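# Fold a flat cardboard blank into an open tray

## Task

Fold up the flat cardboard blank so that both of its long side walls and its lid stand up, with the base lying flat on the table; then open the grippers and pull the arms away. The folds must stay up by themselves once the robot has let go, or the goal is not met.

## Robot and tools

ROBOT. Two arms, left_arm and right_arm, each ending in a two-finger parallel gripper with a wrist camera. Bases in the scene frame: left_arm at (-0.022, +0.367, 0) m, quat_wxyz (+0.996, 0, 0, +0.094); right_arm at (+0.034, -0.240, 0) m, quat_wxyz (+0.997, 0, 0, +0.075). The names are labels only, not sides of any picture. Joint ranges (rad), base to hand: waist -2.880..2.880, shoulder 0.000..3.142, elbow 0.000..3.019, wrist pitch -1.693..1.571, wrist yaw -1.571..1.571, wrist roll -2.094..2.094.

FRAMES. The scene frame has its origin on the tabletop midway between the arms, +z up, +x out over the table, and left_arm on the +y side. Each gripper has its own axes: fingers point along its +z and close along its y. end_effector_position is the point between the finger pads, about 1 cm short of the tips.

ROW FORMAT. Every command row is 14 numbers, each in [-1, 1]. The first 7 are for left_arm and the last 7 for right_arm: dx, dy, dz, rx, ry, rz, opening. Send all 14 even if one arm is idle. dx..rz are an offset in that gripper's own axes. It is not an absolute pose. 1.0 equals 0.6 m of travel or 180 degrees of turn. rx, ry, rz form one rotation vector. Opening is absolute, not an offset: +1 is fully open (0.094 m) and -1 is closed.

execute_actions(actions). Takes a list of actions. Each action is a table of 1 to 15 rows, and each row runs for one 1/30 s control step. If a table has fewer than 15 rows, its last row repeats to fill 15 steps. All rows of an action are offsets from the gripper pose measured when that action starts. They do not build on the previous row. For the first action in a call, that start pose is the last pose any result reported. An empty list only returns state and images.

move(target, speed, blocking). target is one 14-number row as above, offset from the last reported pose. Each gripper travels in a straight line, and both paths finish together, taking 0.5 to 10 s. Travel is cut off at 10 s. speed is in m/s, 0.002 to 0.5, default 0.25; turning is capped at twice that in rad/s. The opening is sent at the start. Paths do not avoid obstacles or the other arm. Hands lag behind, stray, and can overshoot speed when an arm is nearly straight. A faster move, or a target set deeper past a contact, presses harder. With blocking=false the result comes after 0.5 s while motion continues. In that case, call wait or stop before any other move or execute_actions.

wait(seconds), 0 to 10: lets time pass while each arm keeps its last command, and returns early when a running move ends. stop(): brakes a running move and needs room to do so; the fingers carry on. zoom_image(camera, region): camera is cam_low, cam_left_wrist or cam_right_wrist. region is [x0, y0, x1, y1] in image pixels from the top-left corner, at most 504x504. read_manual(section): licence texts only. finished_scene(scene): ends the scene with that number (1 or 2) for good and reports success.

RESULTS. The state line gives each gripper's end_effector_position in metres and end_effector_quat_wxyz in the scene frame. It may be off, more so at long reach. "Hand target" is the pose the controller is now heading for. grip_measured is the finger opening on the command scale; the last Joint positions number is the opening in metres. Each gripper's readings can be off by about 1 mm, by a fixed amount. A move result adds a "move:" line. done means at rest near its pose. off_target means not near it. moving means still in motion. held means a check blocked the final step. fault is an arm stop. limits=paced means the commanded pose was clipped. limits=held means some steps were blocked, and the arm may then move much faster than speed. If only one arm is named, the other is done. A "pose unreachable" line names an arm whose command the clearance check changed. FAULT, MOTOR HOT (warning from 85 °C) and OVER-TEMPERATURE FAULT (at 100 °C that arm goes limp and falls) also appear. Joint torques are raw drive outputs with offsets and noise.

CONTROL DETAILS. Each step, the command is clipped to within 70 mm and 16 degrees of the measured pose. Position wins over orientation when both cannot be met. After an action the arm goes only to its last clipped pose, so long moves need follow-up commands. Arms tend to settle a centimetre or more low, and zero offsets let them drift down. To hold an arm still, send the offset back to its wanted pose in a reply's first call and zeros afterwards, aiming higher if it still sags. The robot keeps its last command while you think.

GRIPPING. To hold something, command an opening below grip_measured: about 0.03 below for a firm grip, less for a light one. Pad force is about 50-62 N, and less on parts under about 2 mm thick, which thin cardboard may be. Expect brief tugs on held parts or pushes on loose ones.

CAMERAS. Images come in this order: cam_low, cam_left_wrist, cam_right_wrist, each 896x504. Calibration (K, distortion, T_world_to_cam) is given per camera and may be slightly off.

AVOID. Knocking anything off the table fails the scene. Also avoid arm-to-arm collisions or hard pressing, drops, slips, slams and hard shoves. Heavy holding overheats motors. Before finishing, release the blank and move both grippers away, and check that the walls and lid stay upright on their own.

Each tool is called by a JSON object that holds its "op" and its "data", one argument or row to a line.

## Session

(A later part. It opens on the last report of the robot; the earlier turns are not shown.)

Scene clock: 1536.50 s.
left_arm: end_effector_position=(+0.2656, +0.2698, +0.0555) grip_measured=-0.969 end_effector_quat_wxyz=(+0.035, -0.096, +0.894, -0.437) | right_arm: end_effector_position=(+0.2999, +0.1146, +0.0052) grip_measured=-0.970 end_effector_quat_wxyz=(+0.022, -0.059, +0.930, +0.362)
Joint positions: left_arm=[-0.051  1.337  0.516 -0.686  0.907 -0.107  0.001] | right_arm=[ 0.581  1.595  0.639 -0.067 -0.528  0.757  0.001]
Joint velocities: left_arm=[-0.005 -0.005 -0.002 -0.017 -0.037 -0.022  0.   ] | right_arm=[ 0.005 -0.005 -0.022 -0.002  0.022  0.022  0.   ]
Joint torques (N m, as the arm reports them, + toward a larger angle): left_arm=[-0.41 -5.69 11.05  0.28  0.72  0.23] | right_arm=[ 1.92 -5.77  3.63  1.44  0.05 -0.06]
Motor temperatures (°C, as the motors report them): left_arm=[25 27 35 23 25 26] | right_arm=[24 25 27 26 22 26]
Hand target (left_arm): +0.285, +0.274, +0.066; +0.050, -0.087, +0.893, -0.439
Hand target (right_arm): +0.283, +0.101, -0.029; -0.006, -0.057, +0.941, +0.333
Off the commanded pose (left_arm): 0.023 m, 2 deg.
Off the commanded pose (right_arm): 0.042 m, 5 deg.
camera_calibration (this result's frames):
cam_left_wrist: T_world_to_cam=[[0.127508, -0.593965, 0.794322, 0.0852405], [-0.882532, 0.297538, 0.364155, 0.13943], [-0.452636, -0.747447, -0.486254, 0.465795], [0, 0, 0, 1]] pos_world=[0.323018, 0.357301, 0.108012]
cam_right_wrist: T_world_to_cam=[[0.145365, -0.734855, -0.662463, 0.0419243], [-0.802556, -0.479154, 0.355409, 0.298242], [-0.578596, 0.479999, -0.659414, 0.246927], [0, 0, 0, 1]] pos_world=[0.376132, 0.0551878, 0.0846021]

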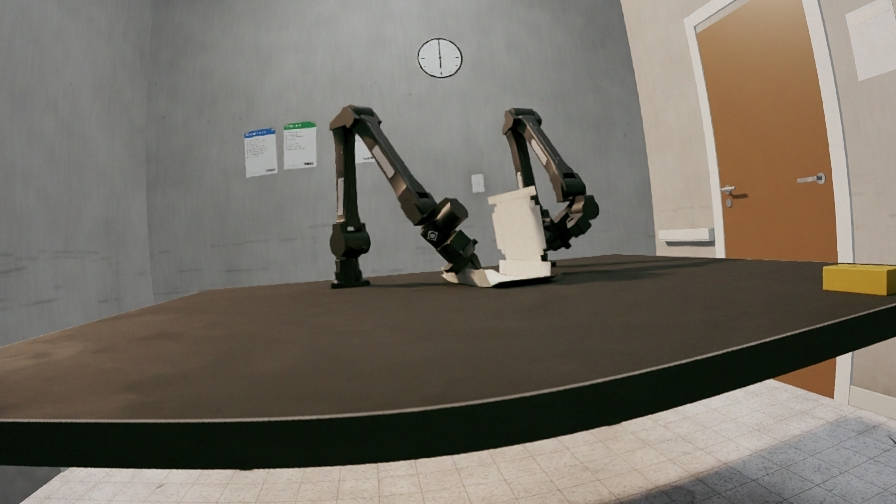

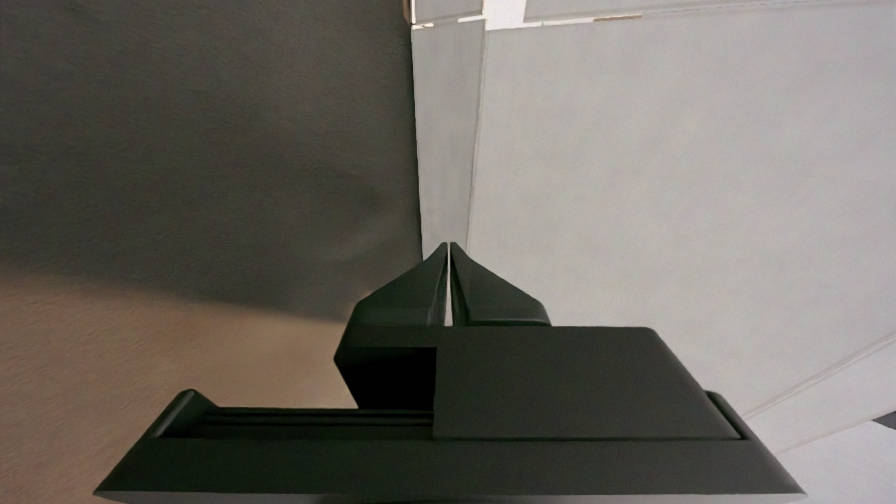

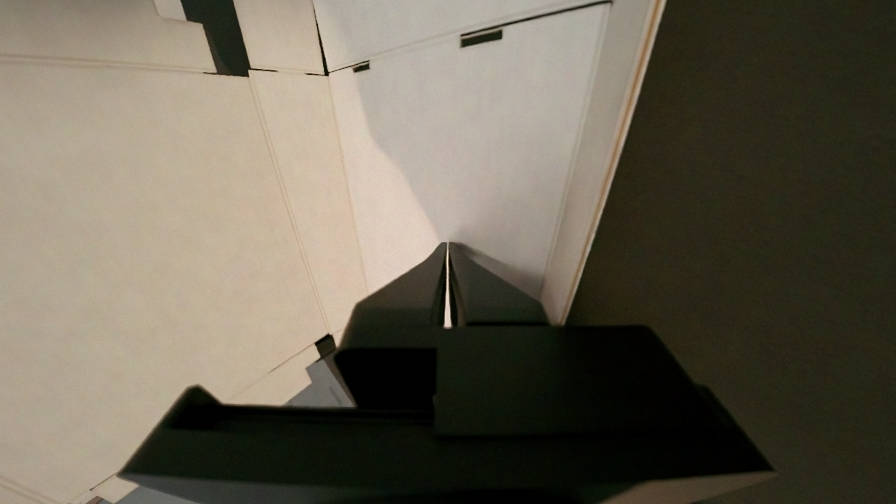

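{"op": "execute_actions", "data": {
  "actions": [
    [
[-0.0332,-0.0134,-0.0141,0.0025,-0.0059,0.0092,-0.97, 0.0311,-0.0484,0.0305,0.0175,0.0165,0.0078,-0.97],
[-0.0340,-0.0121,-0.0183,0.0025,-0.0059,0.0092,-0.97, 0.0279,-0.0416,0.0266,0.0166,0.0156,0.0074,-0.97],
[-0.0350,-0.0105,-0.0234,0.0025,-0.0059,0.0092,-0.97, 0.0241,-0.0335,0.0219,0.0155,0.0146,0.0069,-0.97],
[-0.0362,-0.0087,-0.0294,0.0025,-0.0059,0.0092,-0.97, 0.0197,-0.0240,0.0165,0.0142,0.0134,0.0063,-0.97],
[-0.0375,-0.0066,-0.0362,0.0025,-0.0059,0.0092,-0.97, 0.0146,-0.0131,0.0102,0.0128,0.0121,0.0057,-0.97],
[-0.0388,-0.0045,-0.0431,0.0025,-0.0059,0.0092,-0.97, 0.0095,-0.0023,0.0040,0.0113,0.0107,0.0050,-0.97],
[-0.0402,-0.0024,-0.0499,0.0025,-0.0059,0.0092,-0.97, 0.0044,0.0086,-0.0022,0.0099,0.0094,0.0044,-0.97],
[-0.0415,-0.0003,-0.0567,0.0025,-0.0059,0.0092,-0.97, -0.0007,0.0195,-0.0084,0.0085,0.0080,0.0038,-0.97],
[-0.0428,0.0018,-0.0635,0.0025,-0.0059,0.0092,-0.97, -0.0057,0.0303,-0.0147,0.0070,0.0066,0.0031,-0.97],
[-0.0442,0.0039,-0.0704,0.0025,-0.0059,0.0092,-0.97, -0.0108,0.0412,-0.0209,0.0056,0.0053,0.0025,-0.97],
[-0.0455,0.0060,-0.0772,0.0025,-0.0059,0.0092,-0.97, -0.0159,0.0521,-0.0271,0.0041,0.0039,0.0018,-0.97],
[-0.0466,0.0078,-0.0832,0.0025,-0.0059,0.0092,-0.97, -0.0203,0.0616,-0.0326,0.0029,0.0027,0.0013,-0.97],
[-0.0476,0.0094,-0.0883,0.0025,-0.0059,0.0092,-0.97, -0.0242,0.0697,-0.0372,0.0018,0.0017,0.0008,-0.97],
[-0.0486,0.0110,-0.0934,0.0025,-0.0059,0.0092,-0.97, -0.0280,0.0779,-0.0419,0.0007,0.0007,0.0003,-0.97],
[-0.0493,0.0120,-0.0968,0.0025,-0.0059,0.0092,-0.97, -0.0305,0.0833,-0.0450,0,0,0,-0.97]
]
  ]
}}

{"op": "wait", "data": {
  "seconds": 0.5
}}

Scene clock: 1574.97 s.
left_arm: end_effector_position=(+0.2684, +0.3115, +0.0748) grip_measured=-0.969 end_effector_quat_wxyz=(+0.032, -0.115, +0.890, -0.441) | right_arm: end_effector_position=(+0.2913, +0.1119, +0.0188) grip_measured=-0.970 end_effector_quat_wxyz=(-0.004, -0.053, +0.939, +0.339)
Joint positions: left_arm=[ 0.101  1.35   0.595 -0.929  0.91   0.087  0.001] | right_arm=[ 0.592  1.548  0.67  -0.216 -0.523  0.759  0.001]
Joint velocities: left_arm=[ 0.298  0.063  0.188 -0.481 -0.081  0.476 -0.001] | right_arm=[-0.005 -0.259  0.149 -0.364 -0.022  0.007  0.   ]
Joint torques (N m, as the arm reports them, + toward a larger angle): left_arm=[-0.66 -6.22 10.77  0.19  0.36  0.15] | right_arm=[  1.87 -14.37  10.64   1.09  -0.24   0.21]
Motor temperatures (°C, as the motors report them): left_arm=[25 27 36 23 25 26] | right_arm=[24 25 27 26 22 26]
Hand target (left_arm): +0.285, +0.324, +0.085; +0.052, -0.089, +0.893, -0.438
Hand target (right_arm): +0.310, +0.133, +0.060; +0.022, -0.059, +0.930, +0.363
Off the commanded pose (left_arm): 0.024 m, 4 deg.
Off the commanded pose (right_arm): 0.052 m, 4 deg.
camera_calibration (this result's frames):
cam_left_wrist: T_world_to_cam=[[0.163064, -0.58052, 0.797751, 0.0802997], [-0.883724, 0.273579, 0.37972, 0.129147], [-0.438683, -0.76691, -0.468409, 0.508572], [0, 0, 0, 1]] pos_world=[0.324138, 0.401312, 0.125121]
cam_right_wrist: T_world_to_cam=[[0.117721, -0.766815, -0.63098, 0.0611711], [-0.780346, -0.464406, 0.418792, 0.275918], [-0.614167, 0.443082, -0.653052, 0.266557], [0, 0, 0, 1]] pos_world=[0.371821, 0.0569383, 0.0971207]

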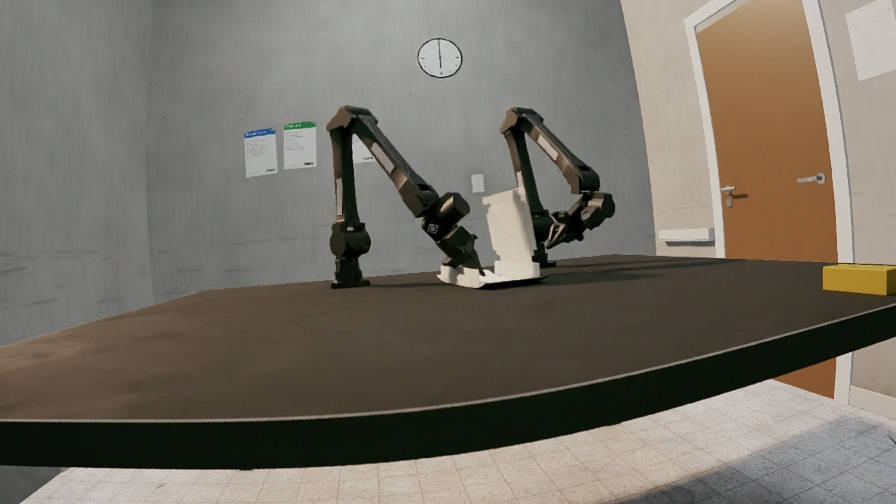

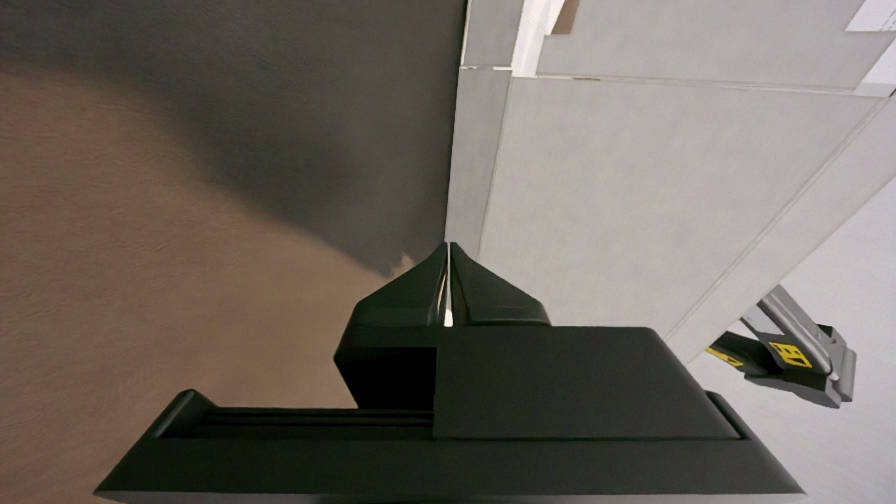

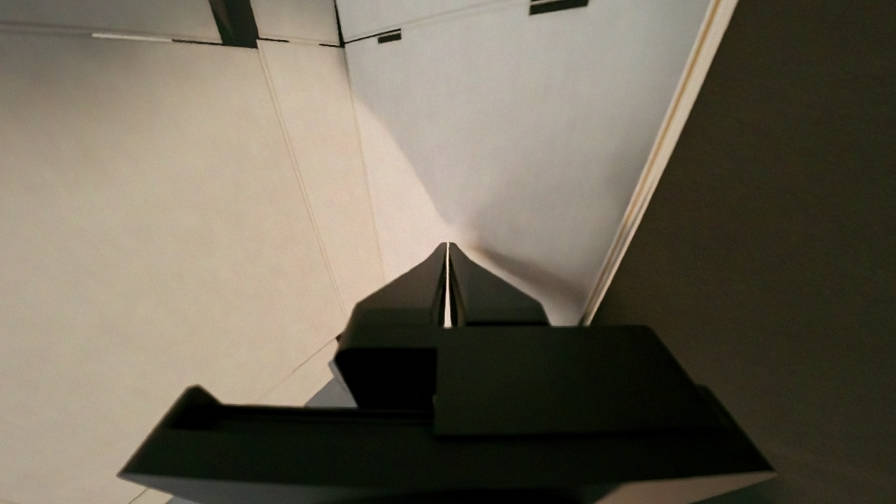

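Scene clock: 1575.47 s.
left_arm: end_effector_position=(+0.2688, +0.3165, +0.0770) grip_measured=-0.969 end_effector_quat_wxyz=(+0.039, -0.097, +0.891, -0.441) | right_arm: end_effector_position=(+0.2997, +0.1195, +0.0380) grip_measured=-0.970 end_effector_quat_wxyz=(+0.008, -0.056, +0.935, +0.350)
Joint positions: left_arm=[ 0.119  1.357  0.607 -0.961  0.91   0.157  0.001] | right_arm=[ 0.592  1.518  0.695 -0.235 -0.523  0.762  0.001]
Joint velocities: left_arm=[-0.005 -0.015  0.002  0.017 -0.022 -0.007  0.   ] | right_arm=[-0.005 -0.005  0.017 -0.007 -0.037 -0.081 -0.   ]
Joint torques (N m, as the arm reports them, + toward a larger angle): left_arm=[-0.59 -5.66 10.82 -0.07  0.4   0.25] | right_arm=[  1.94 -12.91   9.64   0.91  -0.23   0.22]
Motor temperatures (°C, as the motors report them): left_arm=[25 27 36 23 25 26] | right_arm=[24 25 27 26 22 26]
Hand target (left_arm): +0.285, +0.324, +0.085; +0.052, -0.089, +0.893, -0.438
Hand target (right_arm): +0.310, +0.133, +0.060; +0.022, -0.059, +0.930, +0.363
Off the commanded pose (left_arm): 0.020 m, 2 deg.
Off the commanded pose (right_arm): 0.029 m, 2 deg.
wait: 0.50 s; at rest by 0.43 s
camera_calibration (this result's frames):
cam_left_wrist: T_world_to_cam=[[0.126042, -0.586499, 0.800083, 0.0930571], [-0.887188, 0.294214, 0.355437, 0.123502], [-0.443859, -0.754624, -0.483252, 0.512265], [0, 0, 0, 1]] pos_world=[0.325214, 0.404809, 0.129202]
cam_right_wrist: T_world_to_cam=[[0.131576, -0.751694, -0.646254, 0.0728249], [-0.791307, -0.472315, 0.388267, 0.283309], [-0.597094, 0.460298, -0.656966, 0.273841], [0, 0, 0, 1]] pos_world=[0.378111, 0.0625047, 0.116968]

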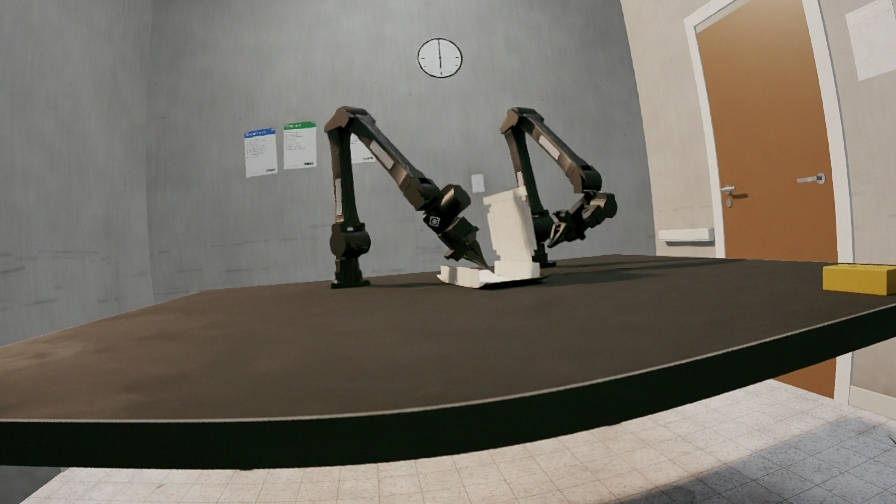

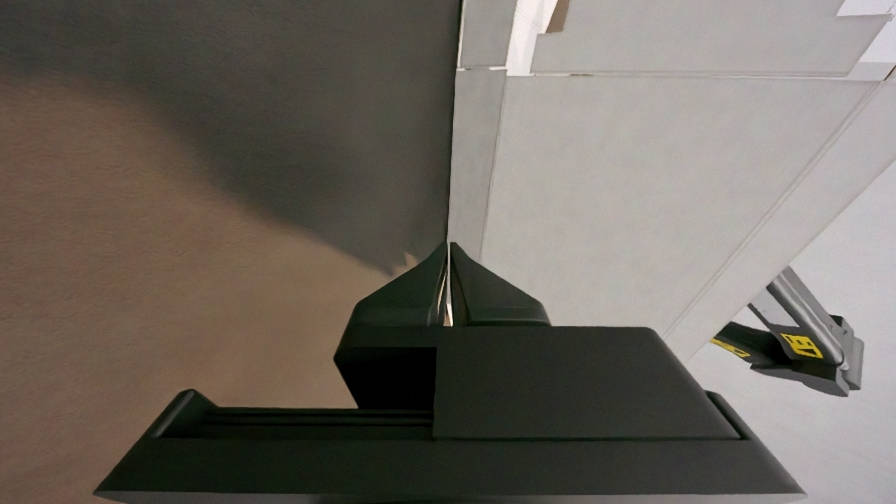

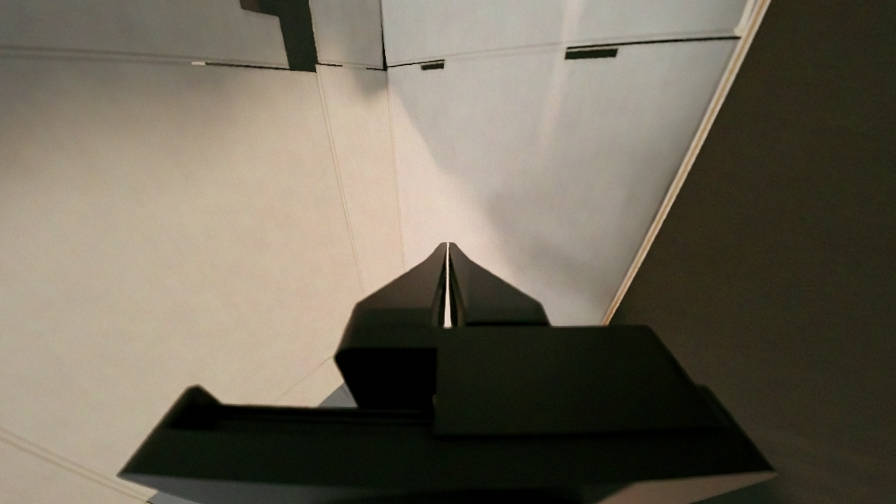

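{"op": "zoom_image", "data": {
  "camera": "cam_low",
  "region": [420, 165, 620, 300]
}}

Region (420, 165, 620, 300) of cam_low's 896x504 image, scaled by 2.520, with more detail than that image has; it fills the top 340 rows of this view, and the rest is white.

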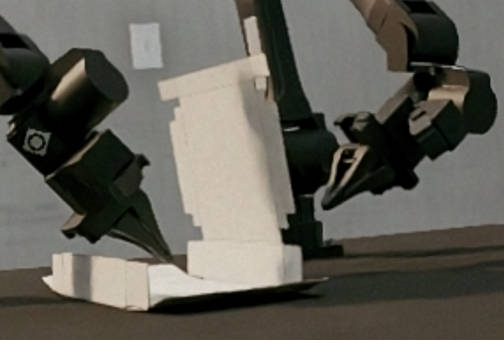

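{"op": "execute_actions", "data": {
  "actions": [
    [
[-0.0290,-0.0065,-0.0146,-0.0019,-0.0053,0.0084,-0.97, -0.0211,0.0397,-0.0157,-0.0084,-0.0082,-0.005,-0.97],
[-0.0293,-0.0059,-0.0160,-0.0028,-0.0053,0.0084,-0.97, -0.0210,0.0406,-0.0194,-0.0084,-0.0082,-0.005,-0.97],
[-0.0297,-0.0051,-0.0178,-0.0040,-0.0053,0.0084,-0.97, -0.0209,0.0419,-0.0243,-0.0084,-0.0082,-0.005,-0.97],
[-0.0302,-0.0040,-0.0201,-0.0055,-0.0053,0.0084,-0.97, -0.0208,0.0436,-0.0304,-0.0084,-0.0082,-0.005,-0.97],
[-0.0308,-0.0028,-0.0229,-0.0073,-0.0053,0.0084,-0.97, -0.0206,0.0455,-0.0377,-0.0084,-0.0082,-0.005,-0.97],
[-0.0316,-0.0014,-0.0261,-0.0094,-0.0053,0.0084,-0.97, -0.0203,0.0478,-0.0463,-0.0084,-0.0082,-0.005,-0.97],
[-0.0323,0.0000,-0.0293,-0.0115,-0.0053,0.0084,-0.97, -0.0201,0.0501,-0.0548,-0.0084,-0.0082,-0.005,-0.97],
[-0.0331,0.0017,-0.0330,-0.0139,-0.0053,0.0084,-0.97, -0.0199,0.0527,-0.0646,-0.0084,-0.0082,-0.005,-0.97],
[-0.0339,0.0033,-0.0367,-0.0163,-0.0053,0.0084,-0.97, -0.0196,0.0554,-0.0744,-0.0084,-0.0082,-0.005,-0.97],
[-0.0347,0.0049,-0.0404,-0.0187,-0.0053,0.0084,-0.97, -0.0193,0.0580,-0.0841,-0.0084,-0.0082,-0.005,-0.97],
[-0.0355,0.0066,-0.0441,-0.0211,-0.0053,0.0084,-0.97, -0.0191,0.0606,-0.0939,-0.0084,-0.0082,-0.005,-0.97],
[-0.0364,0.0083,-0.0480,-0.0237,-0.0053,0.0084,-0.97, -0.0188,0.0634,-0.1043,-0.0084,-0.0082,-0.005,-0.97],
[-0.0373,0.0100,-0.0519,-0.0262,-0.0053,0.0084,-0.97, -0.0185,0.0661,-0.1146,-0.0084,-0.0082,-0.005,-0.97],
[-0.0381,0.0118,-0.0558,-0.0288,-0.0053,0.0084,-0.97, -0.0183,0.0689,-0.1250,-0.0084,-0.0082,-0.005,-0.97],
[-0.0390,0.0135,-0.0597,-0.0313,-0.0053,0.0084,-0.97, -0.0180,0.0717,-0.1354,-0.0084,-0.0082,-0.005,-0.97]
],
    [
[-0.0311,-0.0020,-0.0238,-0.0119,-0.0053,0.0084,-0.97, -0.0193,0.0400,-0.0537,-0.0084,-0.0082,-0.005,-0.97],
[-0.0318,-0.0001,-0.0269,-0.0137,-0.0053,0.0084,-0.97, -0.0180,0.0368,-0.0625,-0.0084,-0.0082,-0.005,-0.97],
[-0.0326,0.0018,-0.0301,-0.0156,-0.0053,0.0084,-0.97, -0.0168,0.0335,-0.0713,-0.0084,-0.0082,-0.005,-0.97],
[-0.0333,0.0036,-0.0333,-0.0175,-0.0053,0.0084,-0.97, -0.0155,0.0303,-0.0801,-0.0084,-0.0082,-0.005,-0.97],
[-0.0341,0.0055,-0.0365,-0.0194,-0.0053,0.0084,-0.97, -0.0143,0.0270,-0.0889,-0.0084,-0.0082,-0.005,-0.97],
[-0.0348,0.0073,-0.0396,-0.0212,-0.0053,0.0084,-0.97, -0.0130,0.0237,-0.0977,-0.0084,-0.0082,-0.005,-0.97],
[-0.0356,0.0092,-0.0428,-0.0231,-0.0053,0.0084,-0.97, -0.0118,0.0205,-0.1065,-0.0084,-0.0082,-0.005,-0.97],
[-0.0363,0.0110,-0.0460,-0.0250,-0.0053,0.0084,-0.97, -0.0105,0.0172,-0.1153,-0.0084,-0.0082,-0.005,-0.97],
[-0.0371,0.0129,-0.0491,-0.0268,-0.0053,0.0084,-0.97, -0.0093,0.0140,-0.1241,-0.0084,-0.0082,-0.005,-0.97],
[-0.0378,0.0147,-0.0523,-0.0287,-0.0053,0.0084,-0.97, -0.0080,0.0107,-0.1329,-0.0084,-0.0082,-0.005,-0.97],
[-0.0386,0.0166,-0.0555,-0.0306,-0.0053,0.0084,-0.97, -0.0068,0.0074,-0.1417,-0.0084,-0.0082,-0.005,-0.97],
[-0.0393,0.0184,-0.0586,-0.0324,-0.0053,0.0084,-0.97, -0.0055,0.0042,-0.1505,-0.0084,-0.0082,-0.005,-0.97],
[-0.0401,0.0203,-0.0618,-0.0343,-0.0053,0.0084,-0.97, -0.0043,0.0009,-0.1593,-0.0084,-0.0082,-0.005,-0.97],
[-0.0408,0.0221,-0.0650,-0.0362,-0.0053,0.0084,-0.97, -0.0030,-0.0023,-0.1681,-0.0084,-0.0082,-0.005,-0.97],
[-0.0415,0.0239,-0.0681,-0.0380,-0.0053,0.0084,-0.97, -0.0018,-0.0056,-0.1769,-0.0084,-0.0082,-0.005,-0.97]
],
    [
[-0.0312,0.0015,-0.0243,-0.0121,-0.0053,0.0084,-0.97, -0.0131,0.0173,-0.0539,-0.0084,-0.0082,-0.005,-0.97],
[-0.0320,0.0040,-0.0277,-0.0141,-0.0053,0.0084,-0.97, -0.0114,0.0121,-0.0621,-0.0084,-0.0082,-0.005,-0.97],
[-0.0329,0.0066,-0.0310,-0.0162,-0.0053,0.0084,-0.97, -0.0098,0.0069,-0.0703,-0.0084,-0.0082,-0.005,-0.97],
[-0.0337,0.0089,-0.0341,-0.0182,-0.0053,0.0084,-0.97, -0.0082,0.0019,-0.0781,-0.0084,-0.0082,-0.005,-0.97],
[-0.0345,0.0113,-0.0373,-0.0201,-0.0053,0.0084,-0.97, -0.0066,-0.0030,-0.0858,-0.0084,-0.0082,-0.005,-0.97],
[-0.0352,0.0136,-0.0402,-0.0220,-0.0053,0.0084,-0.97, -0.0051,-0.0076,-0.0931,-0.0084,-0.0082,-0.005,-0.97],
[-0.0360,0.0158,-0.0432,-0.0238,-0.0053,0.0084,-0.97, -0.0036,-0.0122,-0.1004,-0.0084,-0.0082,-0.005,-0.97],
[-0.0367,0.0178,-0.0458,-0.0254,-0.0053,0.0084,-0.97, -0.0023,-0.0163,-0.1068,-0.0084,-0.0082,-0.005,-0.97],
[-0.0373,0.0197,-0.0484,-0.0270,-0.0053,0.0084,-0.97, -0.0010,-0.0203,-0.1132,-0.0084,-0.0082,-0.005,-0.97],
[-0.0379,0.0214,-0.0506,-0.0284,-0.0053,0.0084,-0.97, 0.0002,-0.0238,-0.1187,-0.0084,-0.0082,-0.005,-0.97],
[-0.0384,0.0229,-0.0526,-0.0297,-0.0053,0.0084,-0.97, 0.0012,-0.0270,-0.1237,-0.0084,-0.0082,-0.005,-0.97],
[-0.0389,0.0243,-0.0545,-0.0308,-0.0053,0.0084,-0.97, 0.0021,-0.0299,-0.1282,-0.0084,-0.0082,-0.005,-0.97],
[-0.0393,0.0255,-0.0560,-0.0317,-0.0053,0.0084,-0.97, 0.0029,-0.0322,-0.1319,-0.0084,-0.0082,-0.005,-0.97],
[-0.0396,0.0264,-0.0573,-0.0325,-0.0053,0.0084,-0.97, 0.0035,-0.0342,-0.1351,-0.0084,-0.0082,-0.005,-0.97],
[-0.0398,0.0270,-0.0580,-0.0330,-0.0053,0.0084,-0.97, 0.0039,-0.0354,-0.1369,-0.0084,-0.0082,-0.005,-0.97]
]
  ]
}}

{"op": "wait", "data": {
  "seconds": 0.5
}}

Scene clock: 1670.63 s.
left_arm: end_effector_position=(+0.2645, +0.3927, +0.0823) grip_measured=-0.969 end_effector_quat_wxyz=(+0.003, -0.107, +0.944, -0.312) | right_arm: end_effector_position=(+0.2816, -0.0367, +0.1598) grip_measured=-0.970 end_effector_quat_wxyz=(-0.026, +0.005, +0.934, +0.357)
Joint positions: left_arm=[ 0.247  1.357  0.736 -1.172  0.6    0.278  0.001] | right_arm=[ 0.185  1.059  0.7   -0.977 -0.701  0.432  0.001]
Joint velocities: left_arm=[ 0.044  0.005  0.046 -0.051  0.022  0.037  0.   ] | right_arm=[-0.249 -0.063  0.002 -0.31  -0.095 -0.3   -0.   ]
Joint torques (N m, as the arm reports them, + toward a larger angle): left_arm=[-0.22 -6.57 11.74 -0.27  0.16  0.2 ] | right_arm=[ 1.37 -7.35 11.25  0.59 -0.66 -0.04]
Motor temperatures (°C, as the motors report them): left_arm=[25 27 36 23 25 26] | right_arm=[24 26 31 26 22 26]
Hand target (left_arm): +0.281, +0.406, +0.093; +0.019, -0.100, +0.947, -0.306
Hand target (right_arm): +0.289, -0.038, +0.180; -0.000, -0.024, +0.931, +0.364
Off the commanded pose (left_arm): 0.024 m, 2 deg.
Off the commanded pose (right_arm): 0.024 m, 5 deg.
camera_calibration (this result's frames):
cam_left_wrist: T_world_to_cam=[[0.187709, -0.77856, 0.598841, 0.209714], [-0.838661, 0.190321, 0.51032, 0.110622], [-0.511286, -0.598016, -0.617222, 0.537804], [0, 0, 0, 1]] pos_world=[0.328381, 0.463836, 0.149907]
cam_right_wrist: T_world_to_cam=[[-0.00683184, -0.749704, -0.661738, 0.0779922], [-0.78491, -0.405994, 0.468066, 0.13582], [-0.619572, 0.522603, -0.585676, 0.412247], [0, 0, 0, 1]] pos_world=[0.362556, -0.101828, 0.229481]

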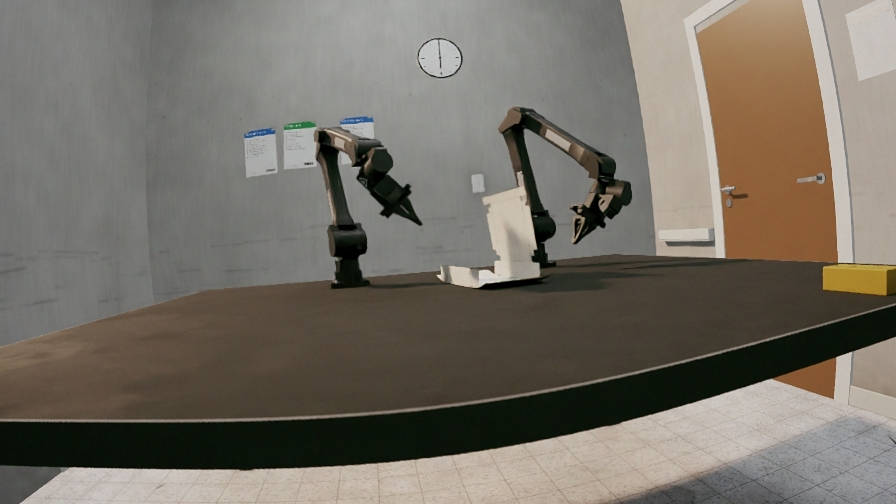

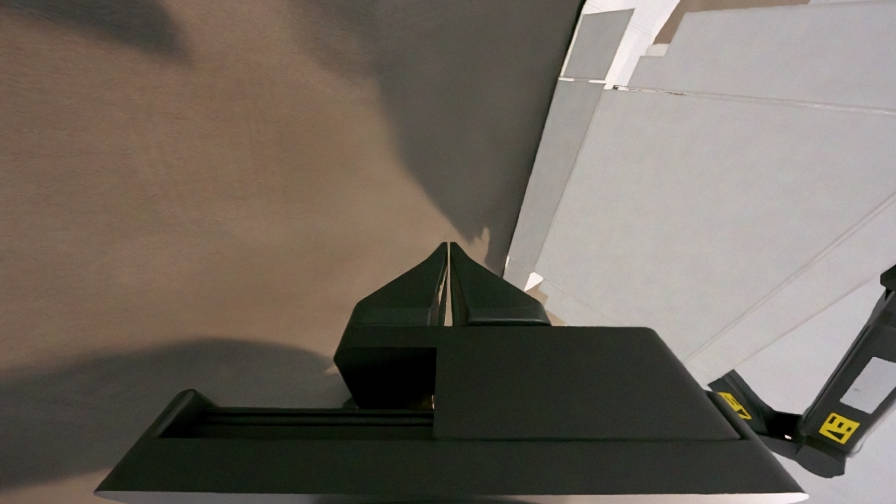

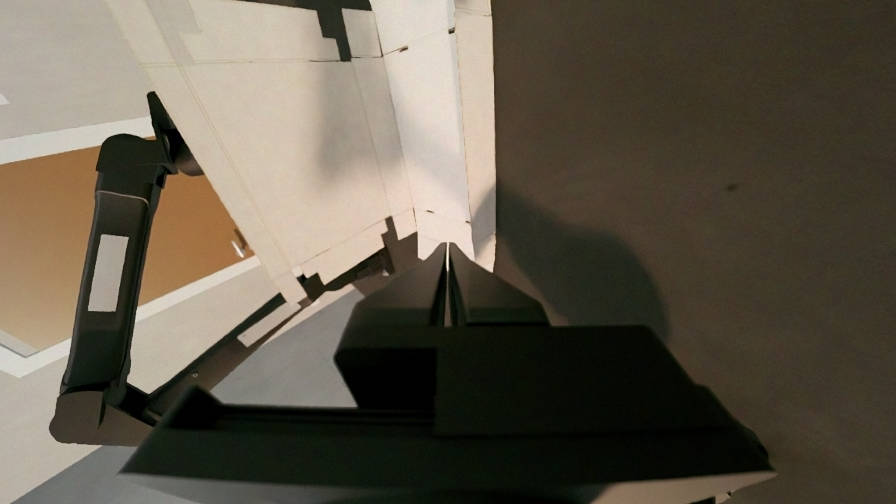

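Scene clock: 1671.13 s.
left_arm: end_effector_position=(+0.2648, +0.3939, +0.0831) grip_measured=-0.969 end_effector_quat_wxyz=(+0.004, -0.104, +0.945, -0.312) | right_arm: end_effector_position=(+0.2803, -0.0410, +0.1599) grip_measured=-0.970 end_effector_quat_wxyz=(-0.022, -0.010, +0.934, +0.356)
Joint positions: left_arm=[ 0.249  1.357  0.739 -1.175  0.598  0.287  0.001] | right_arm=[ 0.172  1.057  0.7   -0.996 -0.703  0.381  0.001]
Joint velocities: left_arm=[-0.005  0.005 -0.007 -0.012  0.022  0.037 -0.   ] | right_arm=[ 0.005 -0.015  0.012  0.012  0.037 -0.051  0.001]
Joint torques (N m, as the arm reports them, + toward a larger angle): left_arm=[-0.34 -6.83 11.89 -0.2   0.13  0.26] | right_arm=[ 1.3  -7.25 11.21  0.51 -0.66 -0.04]
Motor temperatures (°C, as the motors report them): left_arm=[25 27 36 23 24 26] | right_arm=[24 26 31 26 22 26]
Hand target (left_arm): +0.281, +0.406, +0.093; +0.019, -0.100, +0.947, -0.306
Hand target (right_arm): +0.289, -0.038, +0.180; -0.000, -0.024, +0.931, +0.364
Off the commanded pose (left_arm): 0.023 m, 2 deg.
Off the commanded pose (right_arm): 0.024 m, 3 deg.
wait: 0.50 s; at rest by 0.40 s
camera_calibration (this result's frames):
cam_left_wrist: T_world_to_cam=[[0.181542, -0.780744, 0.597898, 0.212725], [-0.839789, 0.193261, 0.507351, 0.109639], [-0.511662, -0.594213, -0.620575, 0.538079], [0, 0, 0, 1]] pos_world=[0.32877, 0.464628, 0.151105]
cam_right_wrist: T_world_to_cam=[[0.0235197, -0.75012, -0.660883, 0.066219], [-0.782334, -0.425381, 0.454978, 0.133618], [-0.622415, 0.50633, -0.596849, 0.415622], [0, 0, 0, 1]] pos_world=[0.361666, -0.103931, 0.231034]

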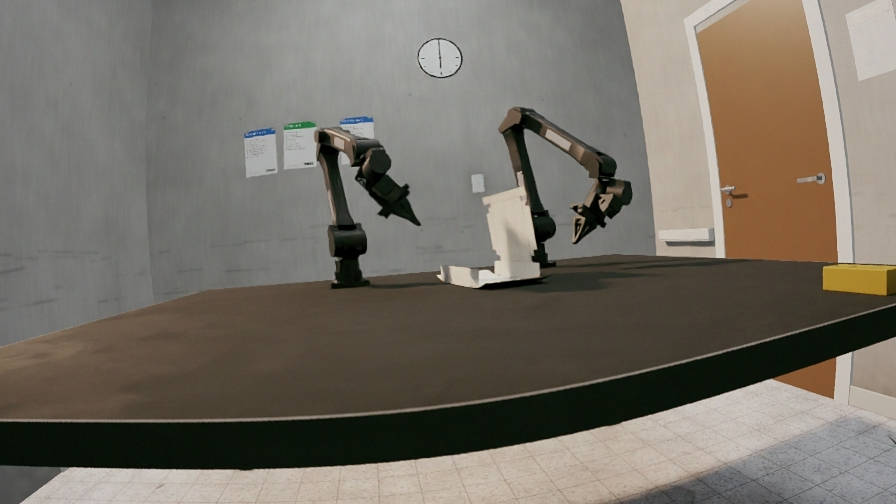

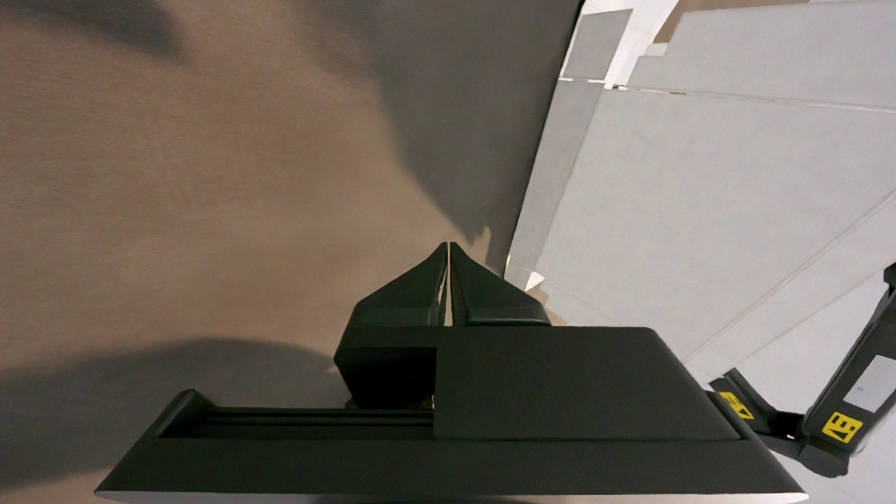

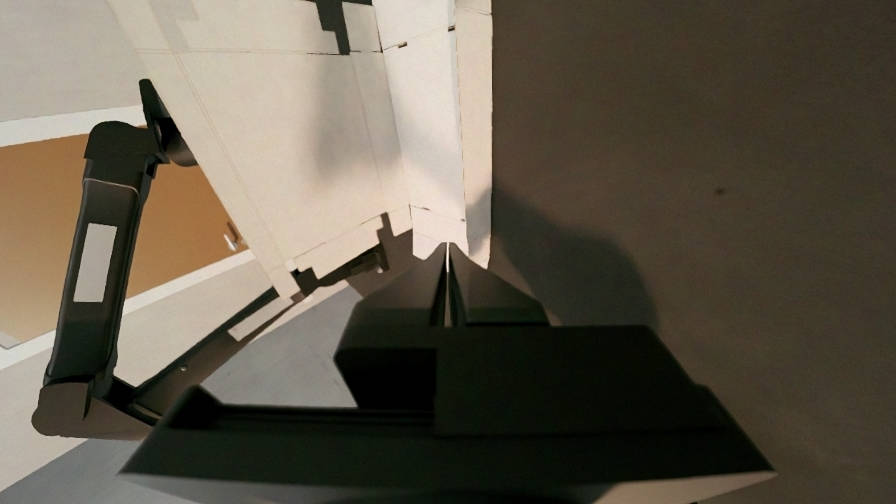

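{"op": "zoom_image", "data": {
  "camera": "cam_low",
  "region": [425, 175, 565, 300]
}}

{"op": "zoom_image", "data": {
  "camera": "cam_low",
  "region": [430, 250, 560, 295]
}}

Region (425, 175, 565, 300) of cam_low's 896x504 image, scaled by 3.600, with more detail than that image has; it fills the top 450 rows of this view, and the rest is white.

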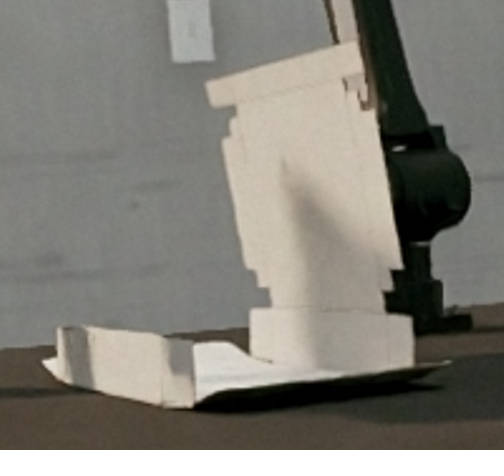

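Region (430, 250, 560, 295) of cam_low's 896x504 image, scaled by 3.877, with more detail than that image has; it fills the top 174 rows of this view, and the rest is white.

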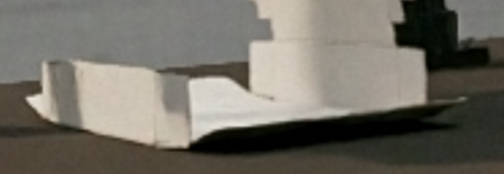

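{"op": "execute_actions", "data": {
  "actions": [
    [
[-0.0296,0.0008,-0.0233,-0.003,-0.0086,0.0055,-0.97, -0.0135,0.0249,-0.0231,-0.0051,-0.0099,-0.0134,-0.97],
[-0.0296,0.0008,-0.0233,-0.003,-0.0086,0.0055,-0.97, -0.0133,0.0222,-0.0255,-0.0051,-0.0099,-0.0134,-0.97],
[-0.0296,0.0008,-0.0233,-0.003,-0.0086,0.0055,-0.97, -0.0131,0.0181,-0.0291,-0.0051,-0.0099,-0.0134,-0.97],
[-0.0296,0.0008,-0.0233,-0.003,-0.0086,0.0055,-0.97, -0.0129,0.0128,-0.0338,-0.0051,-0.0099,-0.0134,-0.97],
[-0.0296,0.0008,-0.0233,-0.003,-0.0086,0.0055,-0.97, -0.0126,0.0066,-0.0394,-0.0051,-0.0099,-0.0134,-0.97],
[-0.0296,0.0008,-0.0233,-0.003,-0.0086,0.0055,-0.97, -0.0123,-0.0004,-0.0456,-0.0051,-0.0099,-0.0134,-0.97],
[-0.0296,0.0008,-0.0233,-0.003,-0.0086,0.0055,-0.97, -0.0120,-0.0077,-0.0521,-0.0051,-0.0099,-0.0134,-0.97],
[-0.0296,0.0008,-0.0233,-0.003,-0.0086,0.0055,-0.97, -0.0116,-0.0151,-0.0588,-0.0051,-0.0099,-0.0134,-0.97],
[-0.0296,0.0008,-0.0233,-0.003,-0.0086,0.0055,-0.97, -0.0113,-0.0224,-0.0653,-0.0051,-0.0099,-0.0134,-0.97],
[-0.0296,0.0008,-0.0233,-0.003,-0.0086,0.0055,-0.97, -0.0110,-0.0294,-0.0715,-0.0051,-0.0099,-0.0134,-0.97],
[-0.0296,0.0008,-0.0233,-0.003,-0.0086,0.0055,-0.97, -0.0107,-0.0356,-0.0771,-0.0051,-0.0099,-0.0134,-0.97],
[-0.0296,0.0008,-0.0233,-0.003,-0.0086,0.0055,-0.97, -0.0105,-0.0409,-0.0818,-0.0051,-0.0099,-0.0134,-0.97],
[-0.0296,0.0008,-0.0233,-0.003,-0.0086,0.0055,-0.97, -0.0103,-0.0450,-0.0854,-0.0051,-0.0099,-0.0134,-0.97],
[-0.0296,0.0008,-0.0233,-0.003,-0.0086,0.0055,-0.97, -0.0101,-0.0477,-0.0878,-0.0051,-0.0099,-0.0134,-0.97],
[-0.0296,0.0008,-0.0233,-0.003,-0.0086,0.0055,-0.97, -0.0101,-0.0487,-0.0887,-0.0051,-0.0099,-0.0134,-0.97]
]
  ]
}}

Scene clock: 1702.17 s.
left_arm: end_effector_position=(+0.2648, +0.3939, +0.0831) grip_measured=-0.969 end_effector_quat_wxyz=(+0.004, -0.104, +0.945, -0.312) | right_arm: end_effector_position=(+0.2813, -0.0949, +0.1604) grip_measured=-0.970 end_effector_quat_wxyz=(-0.027, +0.017, +0.933, +0.360)
Joint positions: left_arm=[ 0.249  1.357  0.739 -1.175  0.598  0.287  0.001] | right_arm=[-0.032  1.052  0.7   -1.162 -0.736  0.177  0.001]
Joint velocities: left_arm=[-0.005 -0.005  0.002 -0.022 -0.037 -0.125  0.002] | right_arm=[-0.386 -0.005 -0.002 -0.325 -0.125 -0.505 -0.   ]
Joint torques (N m, as the arm reports them, + toward a larger angle): left_arm=[-0.01 -6.81 11.66 -0.18  0.17  0.19] | right_arm=[ 2.16 -6.42 11.13  0.43 -0.76 -0.03]
Motor temperatures (°C, as the motors report them): left_arm=[25 27 37 23 24 26] | right_arm=[24 26 32 26 23 26]
Hand target (left_arm): +0.281, +0.406, +0.093; +0.020, -0.100, +0.947, -0.306
Hand target (right_arm): +0.289, -0.097, +0.179; +0.000, -0.021, +0.931, +0.364
Off the commanded pose (left_arm): 0.023 m, 2 deg.
Off the commanded pose (right_arm): 0.021 m, 6 deg.
camera_calibration (this result's frames):
cam_left_wrist: T_world_to_cam=[[0.181168, -0.780816, 0.597916, 0.212851], [-0.839843, 0.193505, 0.507168, 0.109572], [-0.511705, -0.594038, -0.620706, 0.538033], [0, 0, 0, 1]] pos_world=[0.328776, 0.464607, 0.151122]
cam_right_wrist: T_world_to_cam=[[-0.0306114, -0.746119, -0.665109, 0.042288], [-0.788891, -0.390572, 0.474452, 0.113269], [-0.61377, 0.539222, -0.576651, 0.441243], [0, 0, 0, 1]] pos_world=[0.361473, -0.162136, 0.228828]

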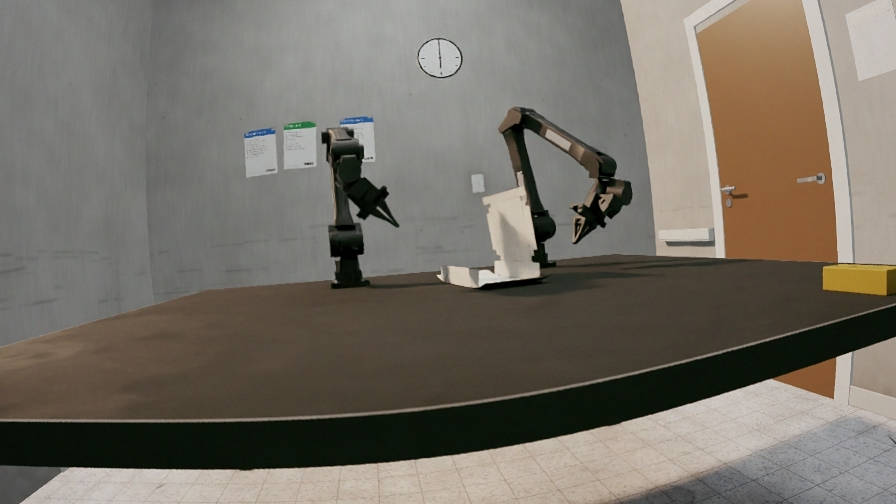

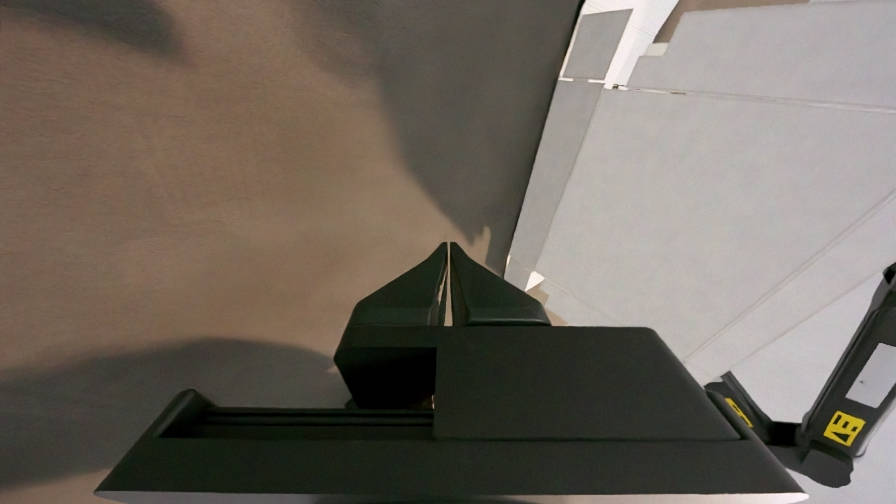

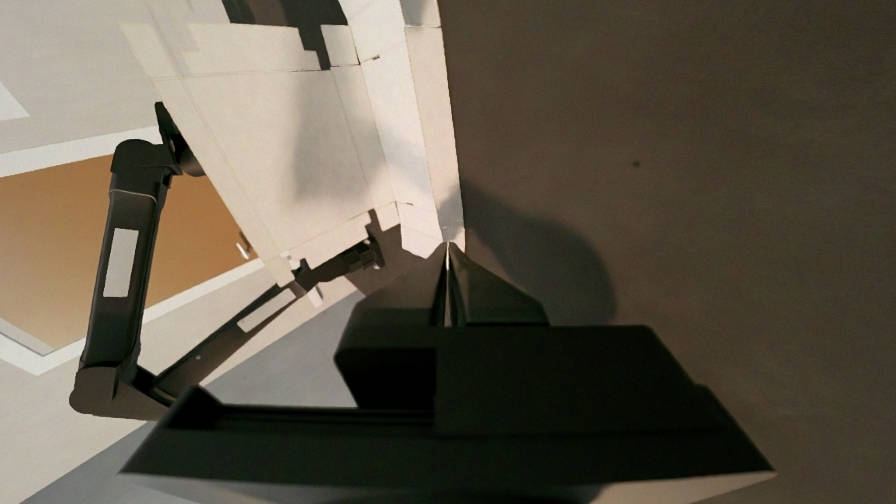

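Both long walls and the lid are standing on their own, the base is flat, and both arms are clear, so I'm ending the scene.

{"op": "finished_scene", "data": {
  "scene": 2
}}

The scene is finished: the task was done.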